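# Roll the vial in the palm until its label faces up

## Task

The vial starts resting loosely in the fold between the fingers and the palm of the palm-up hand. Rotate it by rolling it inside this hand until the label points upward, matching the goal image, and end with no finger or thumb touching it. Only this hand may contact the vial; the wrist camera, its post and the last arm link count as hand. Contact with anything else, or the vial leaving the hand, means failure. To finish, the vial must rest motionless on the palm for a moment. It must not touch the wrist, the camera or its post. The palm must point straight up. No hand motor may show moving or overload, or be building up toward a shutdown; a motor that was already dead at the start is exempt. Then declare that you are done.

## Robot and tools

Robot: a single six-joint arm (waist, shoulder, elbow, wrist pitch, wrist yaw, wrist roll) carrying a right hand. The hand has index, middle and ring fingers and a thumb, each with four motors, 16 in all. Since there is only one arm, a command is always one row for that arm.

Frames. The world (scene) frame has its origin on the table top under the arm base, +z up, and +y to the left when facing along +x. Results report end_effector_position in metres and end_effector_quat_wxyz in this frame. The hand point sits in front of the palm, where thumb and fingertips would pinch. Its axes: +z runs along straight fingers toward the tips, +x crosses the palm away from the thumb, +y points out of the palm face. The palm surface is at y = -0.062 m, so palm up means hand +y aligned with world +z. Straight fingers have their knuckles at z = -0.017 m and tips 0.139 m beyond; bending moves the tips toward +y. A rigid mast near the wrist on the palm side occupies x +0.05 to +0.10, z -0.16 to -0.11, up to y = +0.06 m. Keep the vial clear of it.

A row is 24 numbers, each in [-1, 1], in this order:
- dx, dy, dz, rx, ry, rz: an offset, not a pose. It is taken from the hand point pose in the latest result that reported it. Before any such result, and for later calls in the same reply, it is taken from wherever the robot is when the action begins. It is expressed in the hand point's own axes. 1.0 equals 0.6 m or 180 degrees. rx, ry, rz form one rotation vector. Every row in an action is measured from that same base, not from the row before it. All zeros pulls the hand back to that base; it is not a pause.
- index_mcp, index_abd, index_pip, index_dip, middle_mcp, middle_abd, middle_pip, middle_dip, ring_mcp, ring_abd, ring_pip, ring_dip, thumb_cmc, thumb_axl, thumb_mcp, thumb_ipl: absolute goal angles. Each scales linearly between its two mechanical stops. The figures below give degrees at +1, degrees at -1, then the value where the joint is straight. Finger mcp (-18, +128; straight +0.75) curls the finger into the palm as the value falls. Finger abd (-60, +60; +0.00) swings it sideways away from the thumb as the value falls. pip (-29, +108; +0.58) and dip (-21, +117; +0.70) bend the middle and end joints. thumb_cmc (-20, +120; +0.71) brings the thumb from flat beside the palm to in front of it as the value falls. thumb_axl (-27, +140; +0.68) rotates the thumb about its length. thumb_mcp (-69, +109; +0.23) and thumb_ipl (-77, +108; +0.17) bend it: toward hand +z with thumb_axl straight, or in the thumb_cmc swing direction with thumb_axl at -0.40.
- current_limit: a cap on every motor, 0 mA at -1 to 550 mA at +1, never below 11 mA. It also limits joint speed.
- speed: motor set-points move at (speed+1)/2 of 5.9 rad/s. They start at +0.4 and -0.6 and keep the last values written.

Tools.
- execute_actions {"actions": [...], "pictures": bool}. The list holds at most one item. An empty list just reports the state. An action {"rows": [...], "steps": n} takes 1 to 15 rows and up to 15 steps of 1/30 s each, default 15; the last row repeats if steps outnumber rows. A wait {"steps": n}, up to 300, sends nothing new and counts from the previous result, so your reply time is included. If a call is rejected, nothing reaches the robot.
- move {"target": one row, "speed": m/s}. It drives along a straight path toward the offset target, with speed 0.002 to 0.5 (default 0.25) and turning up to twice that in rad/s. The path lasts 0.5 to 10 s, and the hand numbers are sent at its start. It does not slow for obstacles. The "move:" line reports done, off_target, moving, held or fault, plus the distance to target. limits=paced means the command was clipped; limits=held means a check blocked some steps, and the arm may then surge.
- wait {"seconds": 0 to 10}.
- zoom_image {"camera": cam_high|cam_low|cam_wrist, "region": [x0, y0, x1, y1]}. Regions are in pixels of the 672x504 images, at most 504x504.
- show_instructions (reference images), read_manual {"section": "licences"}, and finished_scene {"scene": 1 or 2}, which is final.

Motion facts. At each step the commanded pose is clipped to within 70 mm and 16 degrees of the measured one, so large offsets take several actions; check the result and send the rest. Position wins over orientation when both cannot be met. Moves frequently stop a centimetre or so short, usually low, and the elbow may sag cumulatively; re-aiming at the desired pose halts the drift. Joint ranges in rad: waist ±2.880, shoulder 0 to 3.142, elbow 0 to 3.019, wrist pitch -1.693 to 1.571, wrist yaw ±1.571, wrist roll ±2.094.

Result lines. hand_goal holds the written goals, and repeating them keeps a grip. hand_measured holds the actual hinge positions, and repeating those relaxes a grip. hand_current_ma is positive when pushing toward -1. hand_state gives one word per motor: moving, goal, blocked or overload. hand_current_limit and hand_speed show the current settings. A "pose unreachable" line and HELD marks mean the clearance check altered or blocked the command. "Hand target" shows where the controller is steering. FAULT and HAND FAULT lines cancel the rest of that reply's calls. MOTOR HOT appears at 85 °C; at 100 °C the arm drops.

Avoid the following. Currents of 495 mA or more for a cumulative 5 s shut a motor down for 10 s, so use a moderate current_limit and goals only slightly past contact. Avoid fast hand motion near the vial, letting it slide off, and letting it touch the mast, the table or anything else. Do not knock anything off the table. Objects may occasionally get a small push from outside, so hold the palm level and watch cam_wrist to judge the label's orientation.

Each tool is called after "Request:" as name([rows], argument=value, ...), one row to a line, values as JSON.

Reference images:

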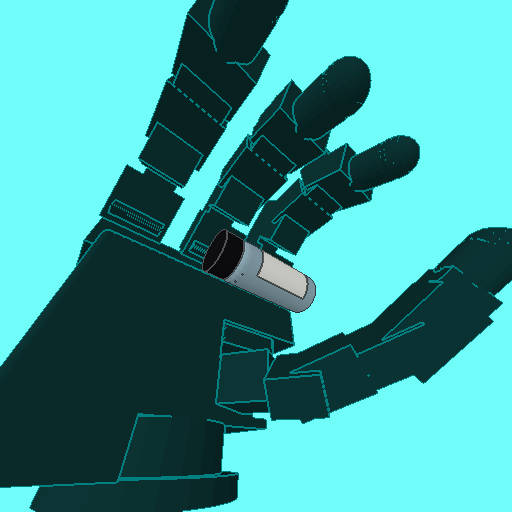

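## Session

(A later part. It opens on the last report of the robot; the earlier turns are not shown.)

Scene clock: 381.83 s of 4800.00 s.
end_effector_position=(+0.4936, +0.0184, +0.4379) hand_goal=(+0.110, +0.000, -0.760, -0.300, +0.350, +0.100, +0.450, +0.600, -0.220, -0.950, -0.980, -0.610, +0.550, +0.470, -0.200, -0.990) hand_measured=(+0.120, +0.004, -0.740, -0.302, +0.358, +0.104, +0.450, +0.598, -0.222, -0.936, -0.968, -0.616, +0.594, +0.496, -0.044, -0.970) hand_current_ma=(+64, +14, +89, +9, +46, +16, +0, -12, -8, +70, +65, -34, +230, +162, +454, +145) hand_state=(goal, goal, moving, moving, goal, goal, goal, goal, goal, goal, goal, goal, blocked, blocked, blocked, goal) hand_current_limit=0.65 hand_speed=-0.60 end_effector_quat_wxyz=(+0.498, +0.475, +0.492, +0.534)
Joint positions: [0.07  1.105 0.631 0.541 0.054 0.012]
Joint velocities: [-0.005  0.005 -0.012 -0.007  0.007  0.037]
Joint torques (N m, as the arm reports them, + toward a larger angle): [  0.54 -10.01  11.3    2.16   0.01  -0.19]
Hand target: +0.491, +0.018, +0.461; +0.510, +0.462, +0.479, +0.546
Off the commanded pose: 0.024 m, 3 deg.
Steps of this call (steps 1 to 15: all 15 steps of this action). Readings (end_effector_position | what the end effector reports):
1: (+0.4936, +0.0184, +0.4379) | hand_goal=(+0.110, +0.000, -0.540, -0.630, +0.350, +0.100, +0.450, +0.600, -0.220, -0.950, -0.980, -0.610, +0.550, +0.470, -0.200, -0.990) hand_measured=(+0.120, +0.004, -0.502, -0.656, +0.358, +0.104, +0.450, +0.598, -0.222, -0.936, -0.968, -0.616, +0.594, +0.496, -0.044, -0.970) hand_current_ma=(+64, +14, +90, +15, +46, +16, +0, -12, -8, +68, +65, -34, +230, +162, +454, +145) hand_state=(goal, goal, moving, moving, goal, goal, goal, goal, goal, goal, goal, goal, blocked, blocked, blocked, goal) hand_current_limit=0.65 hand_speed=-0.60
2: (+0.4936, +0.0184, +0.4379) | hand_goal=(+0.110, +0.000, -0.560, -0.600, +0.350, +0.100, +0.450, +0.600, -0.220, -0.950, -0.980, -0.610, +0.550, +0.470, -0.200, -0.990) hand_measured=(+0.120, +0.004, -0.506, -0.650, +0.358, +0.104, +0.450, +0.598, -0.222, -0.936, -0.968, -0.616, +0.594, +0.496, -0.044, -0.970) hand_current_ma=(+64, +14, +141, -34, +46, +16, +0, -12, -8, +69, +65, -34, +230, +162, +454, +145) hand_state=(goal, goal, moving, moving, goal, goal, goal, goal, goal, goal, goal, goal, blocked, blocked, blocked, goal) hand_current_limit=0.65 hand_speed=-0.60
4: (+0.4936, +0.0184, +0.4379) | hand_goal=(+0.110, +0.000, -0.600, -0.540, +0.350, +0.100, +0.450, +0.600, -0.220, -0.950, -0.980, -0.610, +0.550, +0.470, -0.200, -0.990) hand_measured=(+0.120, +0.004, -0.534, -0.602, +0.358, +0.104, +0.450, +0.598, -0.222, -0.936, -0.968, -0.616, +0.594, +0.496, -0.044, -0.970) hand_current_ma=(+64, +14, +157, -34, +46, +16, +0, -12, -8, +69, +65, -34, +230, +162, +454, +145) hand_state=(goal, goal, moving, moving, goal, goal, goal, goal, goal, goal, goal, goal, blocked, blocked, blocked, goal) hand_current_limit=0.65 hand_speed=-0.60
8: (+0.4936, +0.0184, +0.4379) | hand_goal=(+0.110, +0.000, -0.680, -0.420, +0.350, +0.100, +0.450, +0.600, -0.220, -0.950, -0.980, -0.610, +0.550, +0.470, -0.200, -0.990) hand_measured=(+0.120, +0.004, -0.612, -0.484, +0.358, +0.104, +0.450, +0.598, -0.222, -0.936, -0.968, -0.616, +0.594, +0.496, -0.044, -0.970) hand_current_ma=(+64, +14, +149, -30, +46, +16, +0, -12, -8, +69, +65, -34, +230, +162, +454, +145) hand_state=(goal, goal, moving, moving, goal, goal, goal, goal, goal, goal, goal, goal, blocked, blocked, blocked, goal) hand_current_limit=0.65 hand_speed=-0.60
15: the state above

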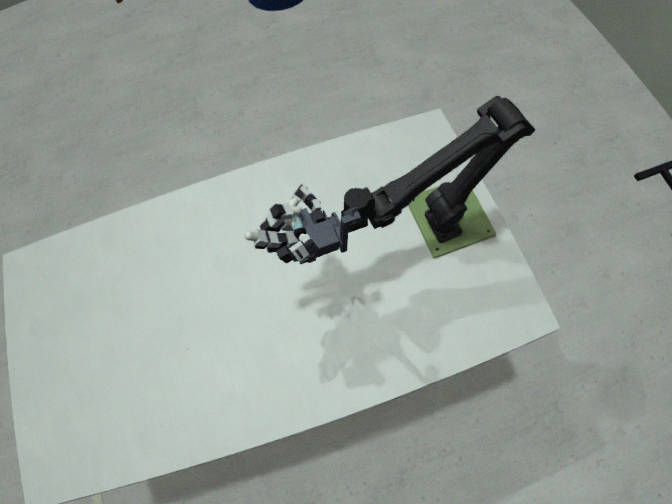

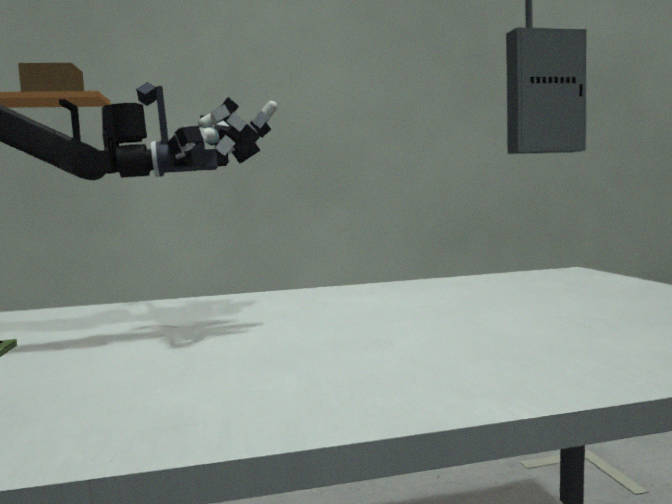

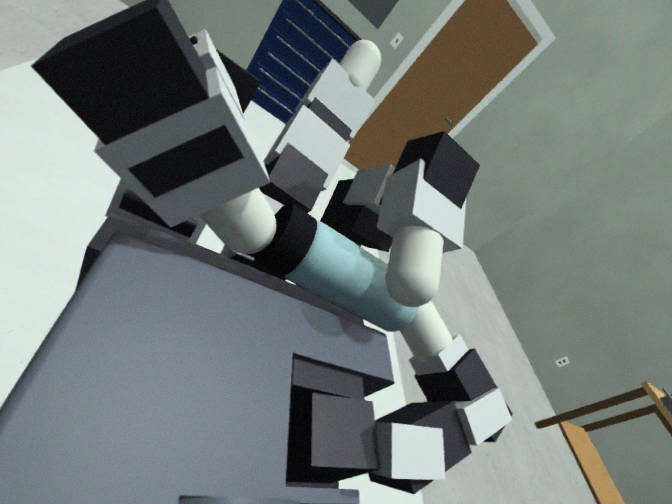

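The label edge seems to be appearing. Repeat.

Request:
execute_actions([
  {"rows":[[0,0.04,0,-0.0156,0,0,0.11,0.0,-0.42,-0.3,0.35,0.1,0.45,0.6,-0.22,-0.95,-0.98,-0.61,0.55,0.47,-0.2,-0.99,0.65,-0.5],[0,0.04,0,-0.0156,0,0,0.11,0.0,-0.42,-0.3,0.35,0.1,0.45,0.6,-0.22,-0.95,-0.98,-0.61,0.55,0.47,-0.2,-0.99,0.65,-0.5],[0,0.04,0,-0.0156,0,0,0.11,0.0,-0.42,-0.3,0.35,0.1,0.45,0.6,-0.22,-0.95,-0.98,-0.61,0.55,0.47,-0.2,-0.99,0.65,-0.5],[0,0.04,0,-0.0156,0,0,0.11,0.0,-0.42,-0.66,0.35,0.1,0.45,0.6,-0.22,-0.95,-0.98,-0.61,0.55,0.47,-0.2,-0.99,0.65,-0.5]],"steps":15},
], pictures=false)

Request:
execute_actions([
  {"rows":[[0,0.04,0,-0.0156,0,0,0.11,0.0,-0.52,-0.66,0.35,0.1,0.45,0.6,-0.22,-0.95,-0.98,-0.61,0.55,0.47,-0.2,-0.99,0.65,-0.8]],"steps":9},
], pictures=false)

Request:
execute_actions([
  {"rows":[[0,0.04,0,-0.0156,0,0,0.11,0.0,-0.54,-0.63,0.35,0.1,0.45,0.6,-0.22,-0.95,-0.98,-0.61,0.55,0.47,-0.2,-0.99,0.65,-0.6],[0,0.04,0,-0.0156,0,0,0.11,0.0,-0.56,-0.60,0.35,0.1,0.45,0.6,-0.22,-0.95,-0.98,-0.61,0.55,0.47,-0.2,-0.99,0.65,-0.6],[0,0.04,0,-0.0156,0,0,0.11,0.0,-0.58,-0.57,0.35,0.1,0.45,0.6,-0.22,-0.95,-0.98,-0.61,0.55,0.47,-0.2,-0.99,0.65,-0.6],[0,0.04,0,-0.0156,0,0,0.11,0.0,-0.60,-0.54,0.35,0.1,0.45,0.6,-0.22,-0.95,-0.98,-0.61,0.55,0.47,-0.2,-0.99,0.65,-0.6],[0,0.04,0,-0.0156,0,0,0.11,0.0,-0.62,-0.51,0.35,0.1,0.45,0.6,-0.22,-0.95,-0.98,-0.61,0.55,0.47,-0.2,-0.99,0.65,-0.6],[0,0.04,0,-0.0156,0,0,0.11,0.0,-0.64,-0.48,0.35,0.1,0.45,0.6,-0.22,-0.95,-0.98,-0.61,0.55,0.47,-0.2,-0.99,0.65,-0.6],[0,0.04,0,-0.0156,0,0,0.11,0.0,-0.66,-0.45,0.35,0.1,0.45,0.6,-0.22,-0.95,-0.98,-0.61,0.55,0.47,-0.2,-0.99,0.65,-0.6],[0,0.04,0,-0.0156,0,0,0.11,0.0,-0.68,-0.42,0.35,0.1,0.45,0.6,-0.22,-0.95,-0.98,-0.61,0.55,0.47,-0.2,-0.99,0.65,-0.6],[0,0.04,0,-0.0156,0,0,0.11,0.0,-0.70,-0.39,0.35,0.1,0.45,0.6,-0.22,-0.95,-0.98,-0.61,0.55,0.47,-0.2,-0.99,0.65,-0.6],[0,0.04,0,-0.0156,0,0,0.11,0.0,-0.72,-0.36,0.35,0.1,0.45,0.6,-0.22,-0.95,-0.98,-0.61,0.55,0.47,-0.2,-0.99,0.65,-0.6],[0,0.04,0,-0.0156,0,0,0.11,0.0,-0.74,-0.33,0.35,0.1,0.45,0.6,-0.22,-0.95,-0.98,-0.61,0.55,0.47,-0.2,-0.99,0.65,-0.6],[0,0.04,0,-0.0156,0,0,0.11,0.0,-0.76,-0.30,0.35,0.1,0.45,0.6,-0.22,-0.95,-0.98,-0.61,0.55,0.47,-0.2,-0.99,0.65,-0.6]],"steps":15},
], pictures=false)

Request:
execute_actions([
  {"rows":[[0,0.04,0,-0.0156,0,0,0.11,0.0,-0.42,-0.3,0.35,0.1,0.45,0.6,-0.22,-0.95,-0.98,-0.61,0.55,0.47,-0.2,-0.99,0.65,-0.5],[0,0.04,0,-0.0156,0,0,0.11,0.0,-0.42,-0.3,0.35,0.1,0.45,0.6,-0.22,-0.95,-0.98,-0.61,0.55,0.47,-0.2,-0.99,0.65,-0.5],[0,0.04,0,-0.0156,0,0,0.11,0.0,-0.42,-0.3,0.35,0.1,0.45,0.6,-0.22,-0.95,-0.98,-0.61,0.55,0.47,-0.2,-0.99,0.65,-0.5],[0,0.04,0,-0.0156,0,0,0.11,0.0,-0.42,-0.66,0.35,0.1,0.45,0.6,-0.22,-0.95,-0.98,-0.61,0.55,0.47,-0.2,-0.99,0.65,-0.5]],"steps":15},
])

Request:
zoom_image(camera="cam_high", region=[250,170,350,270])

Scene clock: 411.13 s of 4800.00 s.
end_effector_position=(+0.4936, +0.0184, +0.4379) hand_goal=(+0.110, +0.000, -0.420, -0.660, +0.350, +0.100, +0.450, +0.600, -0.220, -0.950, -0.980, -0.610, +0.550, +0.470, -0.200, -0.990) hand_measured=(+0.120, +0.004, -0.426, -0.654, +0.358, +0.104, +0.450, +0.598, -0.222, -0.936, -0.968, -0.616, +0.594, +0.492, -0.044, -0.970) hand_current_ma=(+63, +14, -29, +7, +46, +16, +0, -12, -7, +70, +65, -34, +230, +145, +454, +145) hand_state=(goal, goal, goal, moving, goal, goal, goal, goal, goal, goal, goal, goal, blocked, blocked, blocked, goal) hand_current_limit=0.65 hand_speed=-0.50 end_effector_quat_wxyz=(+0.498, +0.475, +0.492, +0.534)
Joint positions: [0.07  1.105 0.631 0.541 0.054 0.012]
Joint velocities: [ 0.005  0.005 -0.002 -0.007  0.051  0.022]
Joint torques (N m, as the arm reports them, + toward a larger angle): [  0.36 -10.19  11.32   2.18   0.04  -0.2 ]
Hand target: +0.491, +0.018, +0.461; +0.510, +0.462, +0.479, +0.546
Off the commanded pose: 0.024 m, 3 deg.
Steps of this call (steps 1 to 90: nothing new was sent; then 25.80 s passed at rest; steps 91 to 105: all 15 steps of this action). Readings (end_effector_position | what the end effector reports):
91: (+0.4936, +0.0184, +0.4379) | hand_goal=(+0.110, +0.000, -0.420, -0.300, +0.350, +0.100, +0.450, +0.600, -0.220, -0.950, -0.980, -0.610, +0.550, +0.470, -0.200, -0.990) hand_measured=(+0.120, +0.004, -0.742, -0.300, +0.358, +0.104, +0.450, +0.598, -0.222, -0.936, -0.968, -0.616, +0.594, +0.496, -0.044, -0.970) hand_current_ma=(+64, +14, +94, +5, +46, +16, +0, -12, -8, +70, +65, -34, +230, +162, +454, +145) hand_state=(goal, goal, moving, goal, goal, goal, goal, goal, goal, goal, goal, goal, blocked, blocked, blocked, goal) hand_current_limit=0.65 hand_speed=-0.50
92: (+0.4936, +0.0184, +0.4379) | hand_goal=(+0.110, +0.000, -0.420, -0.300, +0.350, +0.100, +0.450, +0.600, -0.220, -0.950, -0.980, -0.610, +0.550, +0.470, -0.200, -0.990) hand_measured=(+0.120, +0.004, -0.736, -0.300, +0.358, +0.104, +0.450, +0.598, -0.222, -0.936, -0.968, -0.616, +0.594, +0.494, -0.044, -0.970) hand_current_ma=(+63, +14, -65, +5, +46, +16, +0, -12, -8, +70, +65, -34, +230, +152, +454, +145) hand_state=(goal, goal, moving, goal, goal, goal, goal, goal, goal, goal, goal, goal, blocked, moving, blocked, goal) hand_current_limit=0.65 hand_speed=-0.50
94: (+0.4936, +0.0184, +0.4379) | hand_goal=(+0.110, +0.000, -0.420, -0.660, +0.350, +0.100, +0.450, +0.600, -0.220, -0.950, -0.980, -0.610, +0.550, +0.470, -0.200, -0.990) hand_measured=(+0.120, +0.004, -0.686, -0.300, +0.358, +0.104, +0.450, +0.598, -0.222, -0.936, -0.968, -0.616, +0.594, +0.494, -0.044, -0.970) hand_current_ma=(+63, +14, -91, +5, +46, +16, +0, -12, -7, +70, +65, -34, +230, +147, +454, +145) hand_state=(goal, goal, moving, moving, goal, goal, goal, goal, goal, goal, goal, goal, blocked, moving, blocked, goal) hand_current_limit=0.65 hand_speed=-0.50
98: (+0.4936, +0.0184, +0.4379) | hand_goal=(+0.110, +0.000, -0.420, -0.660, +0.350, +0.100, +0.450, +0.600, -0.220, -0.950, -0.980, -0.610, +0.550, +0.470, -0.200, -0.990) hand_measured=(+0.120, +0.004, -0.526, -0.414, +0.358, +0.104, +0.450, +0.598, -0.222, -0.936, -0.968, -0.616, +0.594, +0.492, -0.044, -0.970) hand_current_ma=(+63, +14, -83, +63, +46, +16, +0, -12, -7, +70, +65, -34, +230, +145, +454, +145) hand_state=(goal, goal, moving, moving, goal, goal, goal, goal, goal, goal, goal, goal, blocked, blocked, blocked, goal) hand_current_limit=0.65 hand_speed=-0.50
105: the state above

Scene clock: 411.43 s of 4800.00 s.
end_effector_position=(+0.4936, +0.0184, +0.4379) hand_goal=(+0.110, +0.000, -0.520, -0.660, +0.350, +0.100, +0.450, +0.600, -0.220, -0.950, -0.980, -0.610, +0.550, +0.470, -0.200, -0.990) hand_measured=(+0.120, +0.004, -0.500, -0.656, +0.358, +0.104, +0.450, +0.598, -0.222, -0.934, -0.968, -0.616, +0.594, +0.492, -0.044, -0.970) hand_current_ma=(+63, +14, +109, +22, +46, +16, +0, -12, -7, +74, +65, -34, +230, +145, +454, +145) hand_state=(goal, goal, moving, goal, goal, goal, goal, goal, goal, goal, goal, goal, blocked, blocked, blocked, goal) hand_current_limit=0.65 hand_speed=-0.80 end_effector_quat_wxyz=(+0.498, +0.475, +0.492, +0.534)
Joint positions: [0.07  1.105 0.631 0.541 0.054 0.012]
Joint velocities: [-0.005 -0.005  0.007 -0.022  0.022 -0.007]
Joint torques (N m, as the arm reports them, + toward a larger angle): [  0.22 -10.2   11.25   2.11   0.02  -0.15]
Hand target: +0.491, +0.018, +0.461; +0.510, +0.462, +0.479, +0.546
Off the commanded pose: 0.024 m, 3 deg.
Steps of this call (steps 1 to 9: all 9 steps of this action). Readings (end_effector_position | what the end effector reports):
1: (+0.4936, +0.0184, +0.4379) | hand_goal=(+0.110, +0.000, -0.520, -0.660, +0.350, +0.100, +0.450, +0.600, -0.220, -0.950, -0.980, -0.610, +0.550, +0.470, -0.200, -0.990) hand_measured=(+0.120, +0.004, -0.426, -0.656, +0.358, +0.104, +0.450, +0.598, -0.222, -0.936, -0.968, -0.616, +0.594, +0.492, -0.044, -0.970) hand_current_ma=(+63, +14, -29, +10, +46, +16, +0, -12, -7, +70, +65, -34, +230, +145, +454, +145) hand_state=(goal, goal, moving, moving, goal, goal, goal, goal, goal, goal, goal, goal, blocked, blocked, blocked, goal) hand_current_limit=0.65 hand_speed=-0.80
2: (+0.4936, +0.0184, +0.4379) | hand_goal=(+0.110, +0.000, -0.520, -0.660, +0.350, +0.100, +0.450, +0.600, -0.220, -0.950, -0.980, -0.610, +0.550, +0.470, -0.200, -0.990) hand_measured=(+0.120, +0.004, -0.428, -0.658, +0.358, +0.104, +0.450, +0.598, -0.222, -0.936, -0.968, -0.616, +0.594, +0.492, -0.044, -0.970) hand_current_ma=(+63, +14, +27, +11, +46, +16, +0, -12, -7, +70, +65, -34, +230, +145, +454, +145) hand_state=(goal, goal, moving, moving, goal, goal, goal, goal, goal, goal, goal, goal, blocked, blocked, blocked, goal) hand_current_limit=0.65 hand_speed=-0.80
4: (+0.4936, +0.0184, +0.4379) | hand_goal=(+0.110, +0.000, -0.520, -0.660, +0.350, +0.100, +0.450, +0.600, -0.220, -0.950, -0.980, -0.610, +0.550, +0.470, -0.200, -0.990) hand_measured=(+0.120, +0.004, -0.450, -0.658, +0.358, +0.104, +0.450, +0.598, -0.222, -0.936, -0.968, -0.616, +0.594, +0.492, -0.044, -0.970) hand_current_ma=(+63, +14, +27, +11, +46, +16, +0, -12, -7, +70, +65, -34, +230, +145, +454, +145) hand_state=(goal, goal, moving, goal, goal, goal, goal, goal, goal, goal, goal, goal, blocked, blocked, blocked, goal) hand_current_limit=0.65 hand_speed=-0.80
8: (+0.4936, +0.0184, +0.4379) | hand_goal=(+0.110, +0.000, -0.520, -0.660, +0.350, +0.100, +0.450, +0.600, -0.220, -0.950, -0.980, -0.610, +0.550, +0.470, -0.200, -0.990) hand_measured=(+0.120, +0.004, -0.500, -0.656, +0.358, +0.104, +0.450, +0.598, -0.222, -0.934, -0.968, -0.616, +0.594, +0.492, -0.044, -0.970) hand_current_ma=(+63, +14, +118, +25, +46, +16, +0, -12, -7, +77, +65, -34, +230, +145, +454, +145) hand_state=(goal, goal, moving, moving, goal, goal, goal, goal, goal, moving, goal, goal, blocked, blocked, blocked, goal) hand_current_limit=0.65 hand_speed=-0.80
9: the state above

Scene clock: 411.93 s of 4800.00 s.
end_effector_position=(+0.4936, +0.0184, +0.4379) hand_goal=(+0.110, +0.000, -0.760, -0.300, +0.350, +0.100, +0.450, +0.600, -0.220, -0.950, -0.980, -0.610, +0.550, +0.470, -0.200, -0.990) hand_measured=(+0.120, +0.004, -0.736, -0.302, +0.358, +0.104, +0.450, +0.598, -0.222, -0.934, -0.968, -0.616, +0.594, +0.492, -0.044, -0.970) hand_current_ma=(+64, +14, +108, +14, +46, +16, +0, -12, -7, +75, +65, -35, +230, +145, +454, +145) hand_state=(goal, goal, moving, moving, goal, goal, goal, goal, goal, goal, goal, goal, blocked, blocked, blocked, goal) hand_current_limit=0.65 hand_speed=-0.60 end_effector_quat_wxyz=(+0.498, +0.475, +0.492, +0.534)
Joint positions: [0.07  1.105 0.631 0.541 0.054 0.012]
Joint velocities: [ 0.005  0.005 -0.002 -0.002  0.022  0.022]
Joint torques (N m, as the arm reports them, + toward a larger angle): [  0.3  -10.37  11.21   2.12   0.03  -0.2 ]
Hand target: +0.491, +0.018, +0.461; +0.510, +0.462, +0.479, +0.546
Off the commanded pose: 0.024 m, 3 deg.
Steps of this call (steps 1 to 15: all 15 steps of this action). Readings (end_effector_position | what the end effector reports):
1: (+0.4936, +0.0184, +0.4379) | hand_goal=(+0.110, +0.000, -0.540, -0.630, +0.350, +0.100, +0.450, +0.600, -0.220, -0.950, -0.980, -0.610, +0.550, +0.470, -0.200, -0.990) hand_measured=(+0.120, +0.004, -0.500, -0.656, +0.358, +0.104, +0.450, +0.598, -0.222, -0.934, -0.968, -0.616, +0.594, +0.492, -0.044, -0.970) hand_current_ma=(+63, +14, +107, +21, +46, +16, +0, -12, -7, +74, +65, -34, +230, +145, +454, +145) hand_state=(goal, goal, moving, moving, goal, goal, goal, goal, goal, goal, goal, goal, blocked, blocked, blocked, goal) hand_current_limit=0.65 hand_speed=-0.60
2: (+0.4936, +0.0184, +0.4379) | hand_goal=(+0.110, +0.000, -0.560, -0.600, +0.350, +0.100, +0.450, +0.600, -0.220, -0.950, -0.980, -0.610, +0.550, +0.470, -0.200, -0.990) hand_measured=(+0.120, +0.004, -0.502, -0.650, +0.358, +0.104, +0.450, +0.598, -0.222, -0.934, -0.968, -0.616, +0.594, +0.492, -0.044, -0.970) hand_current_ma=(+63, +14, +160, -29, +46, +16, +0, -12, -7, +74, +65, -34, +230, +145, +454, +145) hand_state=(goal, goal, moving, moving, goal, goal, goal, goal, goal, goal, goal, goal, blocked, blocked, blocked, goal) hand_current_limit=0.65 hand_speed=-0.60
4: (+0.4936, +0.0184, +0.4379) | hand_goal=(+0.110, +0.000, -0.600, -0.540, +0.350, +0.100, +0.450, +0.600, -0.220, -0.950, -0.980, -0.610, +0.550, +0.470, -0.200, -0.990) hand_measured=(+0.120, +0.004, -0.532, -0.602, +0.358, +0.104, +0.450, +0.598, -0.222, -0.934, -0.968, -0.616, +0.594, +0.492, -0.044, -0.970) hand_current_ma=(+64, +14, +169, -32, +46, +16, +0, -12, -7, +75, +65, -34, +230, +145, +454, +145) hand_state=(goal, goal, moving, moving, goal, goal, goal, goal, goal, goal, goal, goal, blocked, blocked, blocked, goal) hand_current_limit=0.65 hand_speed=-0.60
8: (+0.4936, +0.0184, +0.4379) | hand_goal=(+0.110, +0.000, -0.680, -0.420, +0.350, +0.100, +0.450, +0.600, -0.220, -0.950, -0.980, -0.610, +0.550, +0.470, -0.200, -0.990) hand_measured=(+0.120, +0.004, -0.610, -0.482, +0.358, +0.104, +0.450, +0.598, -0.222, -0.934, -0.968, -0.616, +0.594, +0.492, -0.044, -0.970) hand_current_ma=(+64, +14, +167, -25, +46, +16, +0, -12, -7, +75, +65, -34, +230, +145, +454, +145) hand_state=(goal, goal, moving, moving, goal, goal, goal, goal, goal, goal, goal, goal, blocked, blocked, blocked, goal) hand_current_limit=0.65 hand_speed=-0.60
15: the state above

Scene clock: 412.43 s of 4800.00 s.
end_effector_position=(+0.4936, +0.0184, +0.4379) hand_goal=(+0.110, +0.000, -0.420, -0.660, +0.350, +0.100, +0.450, +0.600, -0.220, -0.950, -0.980, -0.610, +0.550, +0.470, -0.200, -0.990) hand_measured=(+0.120, +0.004, -0.426, -0.654, +0.358, +0.104, +0.450, +0.598, -0.222, -0.934, -0.968, -0.616, +0.594, +0.492, -0.044, -0.970) hand_current_ma=(+63, +14, -29, +7, +46, +16, +0, -12, -6, +75, +65, -35, +230, +138, +454, +145) hand_state=(goal, goal, goal, moving, goal, goal, goal, goal, goal, goal, goal, goal, blocked, blocked, blocked, goal) hand_current_limit=0.65 hand_speed=-0.50 end_effector_quat_wxyz=(+0.498, +0.475, +0.492, +0.534)
Joint positions: [0.07  1.105 0.631 0.541 0.054 0.012]
Joint velocities: [-0.015 -0.015  0.017  0.007 -0.022  0.007]
Joint torques (N m, as the arm reports them, + toward a larger angle): [  0.1  -10.43  11.16   2.27   0.01  -0.18]
Hand target: +0.491, +0.018, +0.461; +0.510, +0.462, +0.479, +0.546
Off the commanded pose: 0.024 m, 3 deg.
Steps of this call (steps 1 to 15: all 15 steps of this action). Readings (end_effector_position | what the end effector reports):
1: (+0.4936, +0.0184, +0.4379) | hand_goal=(+0.110, +0.000, -0.420, -0.300, +0.350, +0.100, +0.450, +0.600, -0.220, -0.950, -0.980, -0.610, +0.550, +0.470, -0.200, -0.990) hand_measured=(+0.120, +0.004, -0.738, -0.298, +0.358, +0.104, +0.450, +0.598, -0.222, -0.934, -0.968, -0.616, +0.594, +0.492, -0.044, -0.970) hand_current_ma=(+64, +14, +110, +12, +46, +16, +0, -12, -7, +75, +65, -35, +230, +145, +454, +145) hand_state=(goal, goal, moving, moving, goal, goal, goal, goal, goal, goal, goal, goal, blocked, blocked, blocked, goal) hand_current_limit=0.65 hand_speed=-0.50
2: (+0.4936, +0.0184, +0.4379) | hand_goal=(+0.110, +0.000, -0.420, -0.300, +0.350, +0.100, +0.450, +0.600, -0.220, -0.950, -0.980, -0.610, +0.550, +0.470, -0.200, -0.990) hand_measured=(+0.120, +0.004, -0.734, -0.298, +0.358, +0.104, +0.450, +0.598, -0.222, -0.934, -0.968, -0.616, +0.594, +0.492, -0.044, -0.970) hand_current_ma=(+63, +14, -56, +8, +46, +16, +0, -12, -7, +75, +65, -35, +230, +142, +454, +145) hand_state=(goal, goal, moving, goal, goal, goal, goal, goal, goal, goal, goal, goal, blocked, blocked, blocked, goal) hand_current_limit=0.65 hand_speed=-0.50
4: (+0.4936, +0.0184, +0.4379) | hand_goal=(+0.110, +0.000, -0.420, -0.660, +0.350, +0.100, +0.450, +0.600, -0.220, -0.950, -0.980, -0.610, +0.550, +0.470, -0.200, -0.990) hand_measured=(+0.120, +0.004, -0.684, -0.298, +0.358, +0.104, +0.450, +0.598, -0.222, -0.934, -0.968, -0.616, +0.594, +0.492, -0.044, -0.970) hand_current_ma=(+63, +14, -91, +9, +46, +16, +0, -12, -6, +75, +65, -35, +230, +139, +454, +145) hand_state=(goal, goal, moving, moving, goal, goal, goal, goal, goal, goal, goal, goal, blocked, blocked, blocked, goal) hand_current_limit=0.65 hand_speed=-0.50
8: (+0.4936, +0.0184, +0.4379) | hand_goal=(+0.110, +0.000, -0.420, -0.660, +0.350, +0.100, +0.450, +0.600, -0.220, -0.950, -0.980, -0.610, +0.550, +0.470, -0.200, -0.990) hand_measured=(+0.120, +0.004, -0.526, -0.414, +0.358, +0.104, +0.450, +0.598, -0.222, -0.934, -0.968, -0.616, +0.594, +0.492, -0.044, -0.970) hand_current_ma=(+63, +14, -83, +63, +46, +16, +0, -12, -6, +75, +65, -35, +230, +138, +454, +145) hand_state=(goal, goal, moving, moving, goal, goal, goal, goal, goal, goal, goal, goal, blocked, blocked, blocked, goal) hand_current_limit=0.65 hand_speed=-0.50
15: the state above

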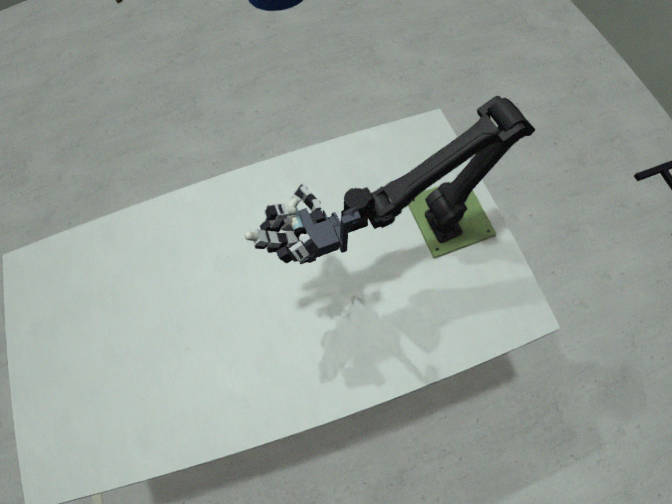

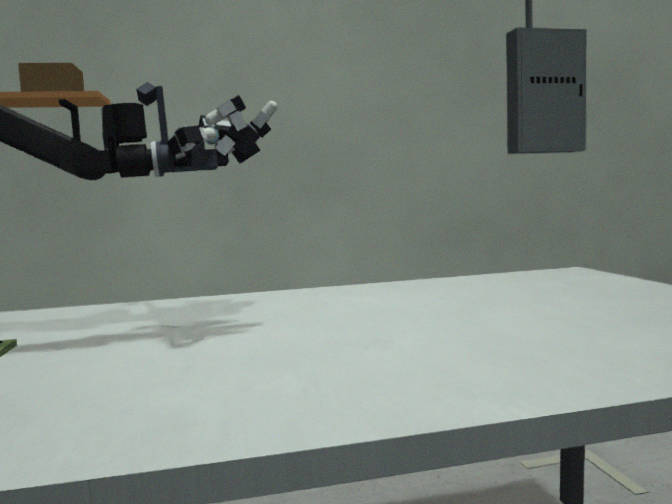

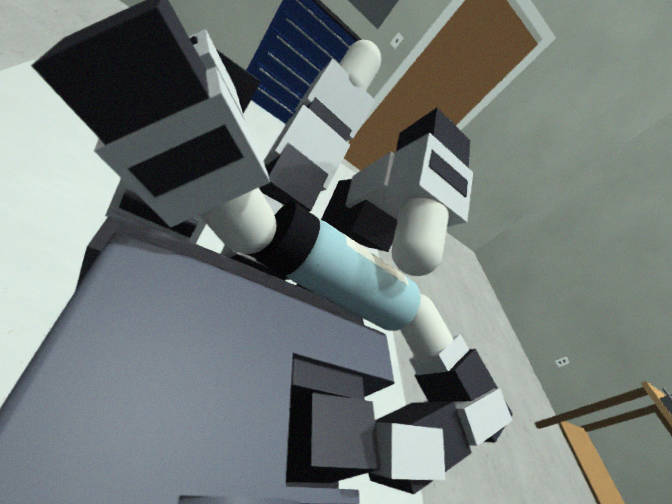

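Region (250, 170, 350, 270) of cam_high's 672x504 image, scaled by 5.040, with more detail than that image has.

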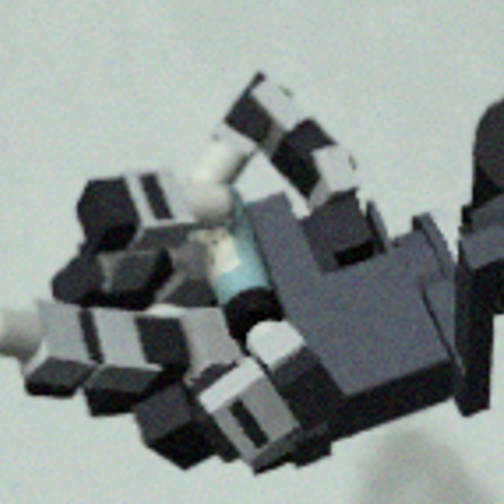

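Request:
execute_actions([
  {"rows":[[0,0.04,0,-0.0156,0,0,0.11,0.0,-0.52,-0.66,0.35,0.1,0.45,0.6,-0.22,-0.95,-0.98,-0.61,0.55,0.47,-0.2,-0.99,0.65,-0.8]],"steps":9},
], pictures=false)

Request:
execute_actions([
  {"rows":[[0,0.04,0,-0.0156,0,0,0.11,0.0,-0.54,-0.63,0.35,0.1,0.45,0.6,-0.22,-0.95,-0.98,-0.61,0.55,0.47,-0.2,-0.99,0.65,-0.6],[0,0.04,0,-0.0156,0,0,0.11,0.0,-0.56,-0.60,0.35,0.1,0.45,0.6,-0.22,-0.95,-0.98,-0.61,0.55,0.47,-0.2,-0.99,0.65,-0.6],[0,0.04,0,-0.0156,0,0,0.11,0.0,-0.58,-0.57,0.35,0.1,0.45,0.6,-0.22,-0.95,-0.98,-0.61,0.55,0.47,-0.2,-0.99,0.65,-0.6],[0,0.04,0,-0.0156,0,0,0.11,0.0,-0.60,-0.54,0.35,0.1,0.45,0.6,-0.22,-0.95,-0.98,-0.61,0.55,0.47,-0.2,-0.99,0.65,-0.6],[0,0.04,0,-0.0156,0,0,0.11,0.0,-0.62,-0.51,0.35,0.1,0.45,0.6,-0.22,-0.95,-0.98,-0.61,0.55,0.47,-0.2,-0.99,0.65,-0.6],[0,0.04,0,-0.0156,0,0,0.11,0.0,-0.64,-0.48,0.35,0.1,0.45,0.6,-0.22,-0.95,-0.98,-0.61,0.55,0.47,-0.2,-0.99,0.65,-0.6],[0,0.04,0,-0.0156,0,0,0.11,0.0,-0.66,-0.45,0.35,0.1,0.45,0.6,-0.22,-0.95,-0.98,-0.61,0.55,0.47,-0.2,-0.99,0.65,-0.6],[0,0.04,0,-0.0156,0,0,0.11,0.0,-0.68,-0.42,0.35,0.1,0.45,0.6,-0.22,-0.95,-0.98,-0.61,0.55,0.47,-0.2,-0.99,0.65,-0.6],[0,0.04,0,-0.0156,0,0,0.11,0.0,-0.70,-0.39,0.35,0.1,0.45,0.6,-0.22,-0.95,-0.98,-0.61,0.55,0.47,-0.2,-0.99,0.65,-0.6],[0,0.04,0,-0.0156,0,0,0.11,0.0,-0.72,-0.36,0.35,0.1,0.45,0.6,-0.22,-0.95,-0.98,-0.61,0.55,0.47,-0.2,-0.99,0.65,-0.6],[0,0.04,0,-0.0156,0,0,0.11,0.0,-0.74,-0.33,0.35,0.1,0.45,0.6,-0.22,-0.95,-0.98,-0.61,0.55,0.47,-0.2,-0.99,0.65,-0.6],[0,0.04,0,-0.0156,0,0,0.11,0.0,-0.76,-0.30,0.35,0.1,0.45,0.6,-0.22,-0.95,-0.98,-0.61,0.55,0.47,-0.2,-0.99,0.65,-0.6],[0,0.04,0,-0.0156,0,0,0.11,0.0,-0.78,-0.27,0.35,0.1,0.45,0.6,-0.22,-0.95,-0.98,-0.61,0.55,0.47,-0.2,-0.99,0.65,-0.6],[0,0.04,0,-0.0156,0,0,0.11,0.0,-0.80,-0.24,0.35,0.1,0.45,0.6,-0.22,-0.95,-0.98,-0.61,0.55,0.47,-0.2,-0.99,0.65,-0.6],[0,0.04,0,-0.0156,0,0,0.11,0.0,-0.825,-0.21,0.35,0.1,0.45,0.6,-0.22,-0.95,-0.98,-0.61,0.55,0.47,-0.2,-0.99,0.65,-0.6]],"steps":15},
], pictures=false)

Request:
move(target=[0,0.04,0,-0.0156,0,0,0.11,0.0,-0.4,-0.4,0.35,0.1,0.45,0.6,-0.22,-0.95,-0.98,-0.61,0.55,0.47,-0.2,-0.99,0.65,-0.5])

Request:
zoom_image(camera="cam_high", region=[250,170,350,270])

Scene clock: 437.10 s of 4800.00 s.
end_effector_position=(+0.4936, +0.0184, +0.4379) hand_goal=(+0.110, +0.000, -0.520, -0.660, +0.350, +0.100, +0.450, +0.600, -0.220, -0.950, -0.980, -0.610, +0.550, +0.470, -0.200, -0.990) hand_measured=(+0.120, +0.004, -0.494, -0.656, +0.358, +0.104, +0.450, +0.598, -0.222, -0.934, -0.968, -0.616, +0.594, +0.492, -0.044, -0.970) hand_current_ma=(+63, +14, +139, +24, +46, +16, +0, -12, -6, +79, +65, -35, +230, +138, +454, +145) hand_state=(goal, goal, moving, goal, goal, goal, goal, goal, goal, goal, goal, goal, blocked, blocked, blocked, goal) hand_current_limit=0.65 hand_speed=-0.80 end_effector_quat_wxyz=(+0.498, +0.475, +0.492, +0.534)
Joint positions: [0.07  1.105 0.631 0.541 0.054 0.012]
Joint velocities: [-0.005 -0.015 -0.002 -0.002  0.051 -0.022]
Joint torques (N m, as the arm reports them, + toward a larger angle): [  0.26 -10.45  11.27   2.16   0.04  -0.18]
Hand target: +0.491, +0.018, +0.461; +0.510, +0.462, +0.479, +0.546
Off the commanded pose: 0.024 m, 3 deg.
Steps of this call (steps 1 to 90: nothing new was sent; then 21.37 s passed at rest; steps 91 to 99: all 9 steps of this action). Readings (end_effector_position | what the end effector reports):
91: (+0.4936, +0.0184, +0.4379) | hand_goal=(+0.110, +0.000, -0.520, -0.660, +0.350, +0.100, +0.450, +0.600, -0.220, -0.950, -0.980, -0.610, +0.550, +0.470, -0.200, -0.990) hand_measured=(+0.120, +0.004, -0.426, -0.658, +0.358, +0.104, +0.450, +0.598, -0.222, -0.934, -0.968, -0.616, +0.594, +0.492, -0.044, -0.970) hand_current_ma=(+63, +14, -29, +11, +46, +16, +0, -12, -6, +75, +65, -35, +230, +138, +454, +145) hand_state=(goal, goal, moving, goal, goal, goal, goal, goal, goal, goal, goal, goal, blocked, blocked, blocked, goal) hand_current_limit=0.65 hand_speed=-0.80
92: (+0.4936, +0.0184, +0.4379) | hand_goal=(+0.110, +0.000, -0.520, -0.660, +0.350, +0.100, +0.450, +0.600, -0.220, -0.950, -0.980, -0.610, +0.550, +0.470, -0.200, -0.990) hand_measured=(+0.120, +0.004, -0.428, -0.658, +0.358, +0.104, +0.450, +0.598, -0.222, -0.934, -0.968, -0.616, +0.594, +0.492, -0.044, -0.970) hand_current_ma=(+63, +14, +27, +11, +46, +16, +0, -12, -6, +75, +65, -35, +230, +138, +454, +145) hand_state=(goal, goal, moving, goal, goal, goal, goal, goal, goal, goal, goal, goal, blocked, blocked, blocked, goal) hand_current_limit=0.65 hand_speed=-0.80
94: (+0.4936, +0.0184, +0.4379) | hand_goal=(+0.110, +0.000, -0.520, -0.660, +0.350, +0.100, +0.450, +0.600, -0.220, -0.950, -0.980, -0.610, +0.550, +0.470, -0.200, -0.990) hand_measured=(+0.120, +0.004, -0.450, -0.658, +0.358, +0.104, +0.450, +0.598, -0.222, -0.934, -0.968, -0.616, +0.594, +0.492, -0.044, -0.970) hand_current_ma=(+63, +14, +27, +11, +46, +16, +0, -12, -6, +75, +65, -35, +230, +138, +454, +145) hand_state=(goal, goal, moving, goal, goal, goal, goal, goal, goal, goal, goal, goal, blocked, blocked, blocked, goal) hand_current_limit=0.65 hand_speed=-0.80
98: (+0.4936, +0.0184, +0.4379) | hand_goal=(+0.110, +0.000, -0.520, -0.660, +0.350, +0.100, +0.450, +0.600, -0.220, -0.950, -0.980, -0.610, +0.550, +0.470, -0.200, -0.990) hand_measured=(+0.120, +0.004, -0.494, -0.656, +0.358, +0.104, +0.450, +0.598, -0.222, -0.934, -0.968, -0.616, +0.594, +0.492, -0.044, -0.970) hand_current_ma=(+63, +14, +148, +26, +46, +16, +0, -12, -6, +81, +65, -35, +230, +138, +454, +145) hand_state=(goal, goal, moving, moving, goal, goal, goal, goal, goal, goal, goal, goal, blocked, blocked, blocked, goal) hand_current_limit=0.65 hand_speed=-0.80
99: the state above

Scene clock: 437.60 s of 4800.00 s.
end_effector_position=(+0.4936, +0.0184, +0.4379) hand_goal=(+0.110, +0.000, -0.824, -0.210, +0.350, +0.100, +0.450, +0.600, -0.220, -0.950, -0.980, -0.610, +0.550, +0.470, -0.200, -0.990) hand_measured=(+0.122, +0.004, -0.752, -0.272, +0.358, +0.104, +0.450, +0.598, -0.222, -0.932, -0.968, -0.618, +0.594, +0.492, -0.044, -0.970) hand_current_ma=(+68, +14, +142, -24, +46, +16, +0, -12, -6, +80, +65, -39, +230, +138, +454, +145) hand_state=(goal, goal, moving, moving, goal, goal, goal, goal, goal, goal, goal, goal, blocked, blocked, blocked, goal) hand_current_limit=0.65 hand_speed=-0.60 end_effector_quat_wxyz=(+0.498, +0.475, +0.492, +0.534)
Joint positions: [0.07  1.105 0.631 0.541 0.054 0.012]
Joint velocities: [-0.015 -0.005 -0.017 -0.012  0.051 -0.051]
Joint torques (N m, as the arm reports them, + toward a larger angle): [  0.29 -10.63  11.25   2.18   0.01  -0.16]
Hand target: +0.491, +0.018, +0.461; +0.510, +0.462, +0.479, +0.546
Off the commanded pose: 0.024 m, 3 deg.
Steps of this call (steps 1 to 15: all 15 steps of this action). Readings (end_effector_position | what the end effector reports):
1: (+0.4936, +0.0184, +0.4379) | hand_goal=(+0.110, +0.000, -0.540, -0.630, +0.350, +0.100, +0.450, +0.600, -0.220, -0.950, -0.980, -0.610, +0.550, +0.470, -0.200, -0.990) hand_measured=(+0.120, +0.004, -0.494, -0.656, +0.358, +0.104, +0.450, +0.598, -0.222, -0.934, -0.968, -0.616, +0.594, +0.492, -0.044, -0.970) hand_current_ma=(+63, +14, +137, +23, +46, +16, +0, -12, -6, +79, +65, -35, +230, +138, +454, +145) hand_state=(goal, goal, moving, moving, goal, goal, goal, goal, goal, goal, goal, goal, blocked, blocked, blocked, goal) hand_current_limit=0.65 hand_speed=-0.60
2: (+0.4936, +0.0184, +0.4379) | hand_goal=(+0.110, +0.000, -0.560, -0.600, +0.350, +0.100, +0.450, +0.600, -0.220, -0.950, -0.980, -0.610, +0.550, +0.470, -0.200, -0.990) hand_measured=(+0.120, +0.004, -0.498, -0.650, +0.358, +0.104, +0.450, +0.598, -0.222, -0.934, -0.968, -0.616, +0.594, +0.492, -0.044, -0.970) hand_current_ma=(+63, +14, +185, -25, +46, +16, +0, -12, -6, +79, +65, -35, +230, +138, +454, +145) hand_state=(goal, goal, moving, moving, goal, goal, goal, goal, goal, goal, goal, goal, blocked, blocked, blocked, goal) hand_current_limit=0.65 hand_speed=-0.60
4: (+0.4936, +0.0184, +0.4379) | hand_goal=(+0.110, +0.000, -0.600, -0.540, +0.350, +0.100, +0.450, +0.600, -0.220, -0.950, -0.980, -0.610, +0.550, +0.470, -0.200, -0.990) hand_measured=(+0.122, +0.004, -0.526, -0.600, +0.358, +0.104, +0.450, +0.598, -0.222, -0.934, -0.968, -0.616, +0.594, +0.492, -0.044, -0.970) hand_current_ma=(+68, +14, +193, -24, +46, +16, +0, -12, -6, +80, +65, -35, +230, +138, +454, +145) hand_state=(goal, goal, moving, moving, goal, goal, goal, goal, goal, goal, goal, goal, blocked, blocked, blocked, goal) hand_current_limit=0.65 hand_speed=-0.60
8: (+0.4936, +0.0184, +0.4379) | hand_goal=(+0.110, +0.000, -0.680, -0.420, +0.350, +0.100, +0.450, +0.600, -0.220, -0.950, -0.980, -0.610, +0.550, +0.470, -0.200, -0.990) hand_measured=(+0.122, +0.004, -0.604, -0.482, +0.358, +0.104, +0.450, +0.598, -0.222, -0.932, -0.968, -0.616, +0.594, +0.492, -0.044, -0.970) hand_current_ma=(+68, +14, +193, -18, +46, +16, +0, -12, -6, +80, +65, -35, +230, +138, +454, +145) hand_state=(goal, goal, moving, moving, goal, goal, goal, goal, goal, goal, goal, goal, blocked, blocked, blocked, goal) hand_current_limit=0.65 hand_speed=-0.60
15: the state above

Scene clock: 438.57 s of 4800.00 s.
end_effector_position=(+0.4936, +0.0184, +0.4379) hand_goal=(+0.110, +0.000, -0.400, -0.400, +0.350, +0.100, +0.450, +0.600, -0.220, -0.950, -0.980, -0.610, +0.550, +0.470, -0.200, -0.990) hand_measured=(+0.120, +0.002, -0.406, -0.398, +0.358, +0.104, +0.450, +0.598, -0.220, -0.932, -0.968, -0.618, +0.594, +0.490, -0.044, -0.970) hand_current_ma=(+58, +13, -29, +11, +46, +16, +0, -12, -5, +80, +65, -40, +230, +135, +454, +145) hand_state=(goal, goal, goal, goal, goal, goal, goal, goal, goal, goal, goal, goal, blocked, blocked, blocked, goal) hand_current_limit=0.65 hand_speed=-0.50 end_effector_quat_wxyz=(+0.498, +0.475, +0.492, +0.534)
Joint positions: [0.07  1.105 0.631 0.541 0.054 0.012]
Joint velocities: [-0.005 -0.005 -0.007 -0.027 -0.081 -0.037]
Joint torques (N m, as the arm reports them, + toward a larger angle): [  0.09 -10.84  11.29   2.2    0.02  -0.2 ]
Hand target: +0.491, +0.018, +0.461; +0.510, +0.462, +0.479, +0.546
Off the commanded pose: 0.024 m, 3 deg.
move: off_target

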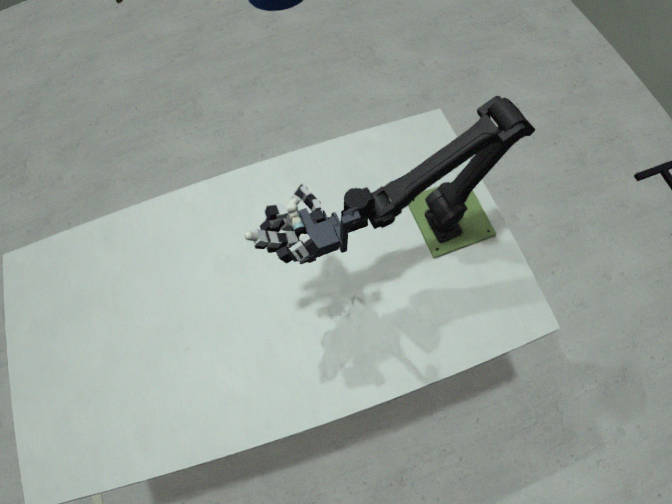

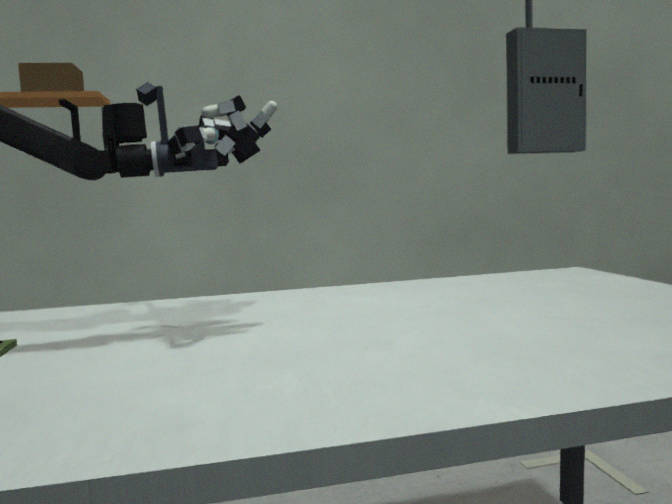

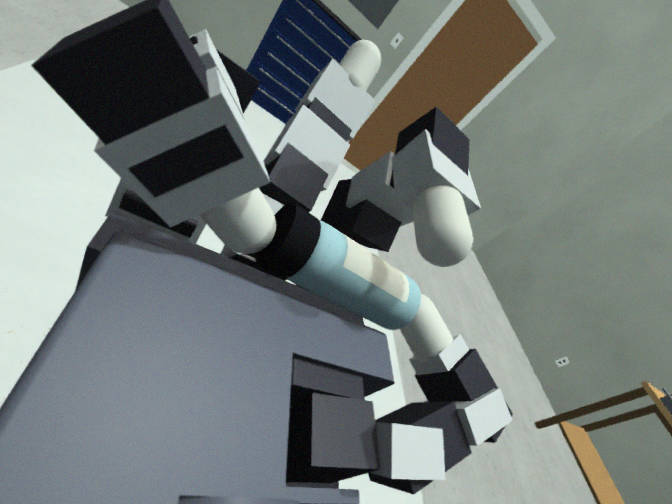

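Region (250, 170, 350, 270) of cam_high's 672x504 image, scaled by 5.040, with more detail than that image has.

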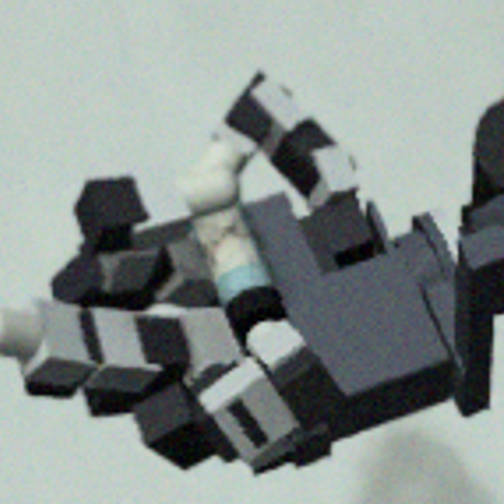

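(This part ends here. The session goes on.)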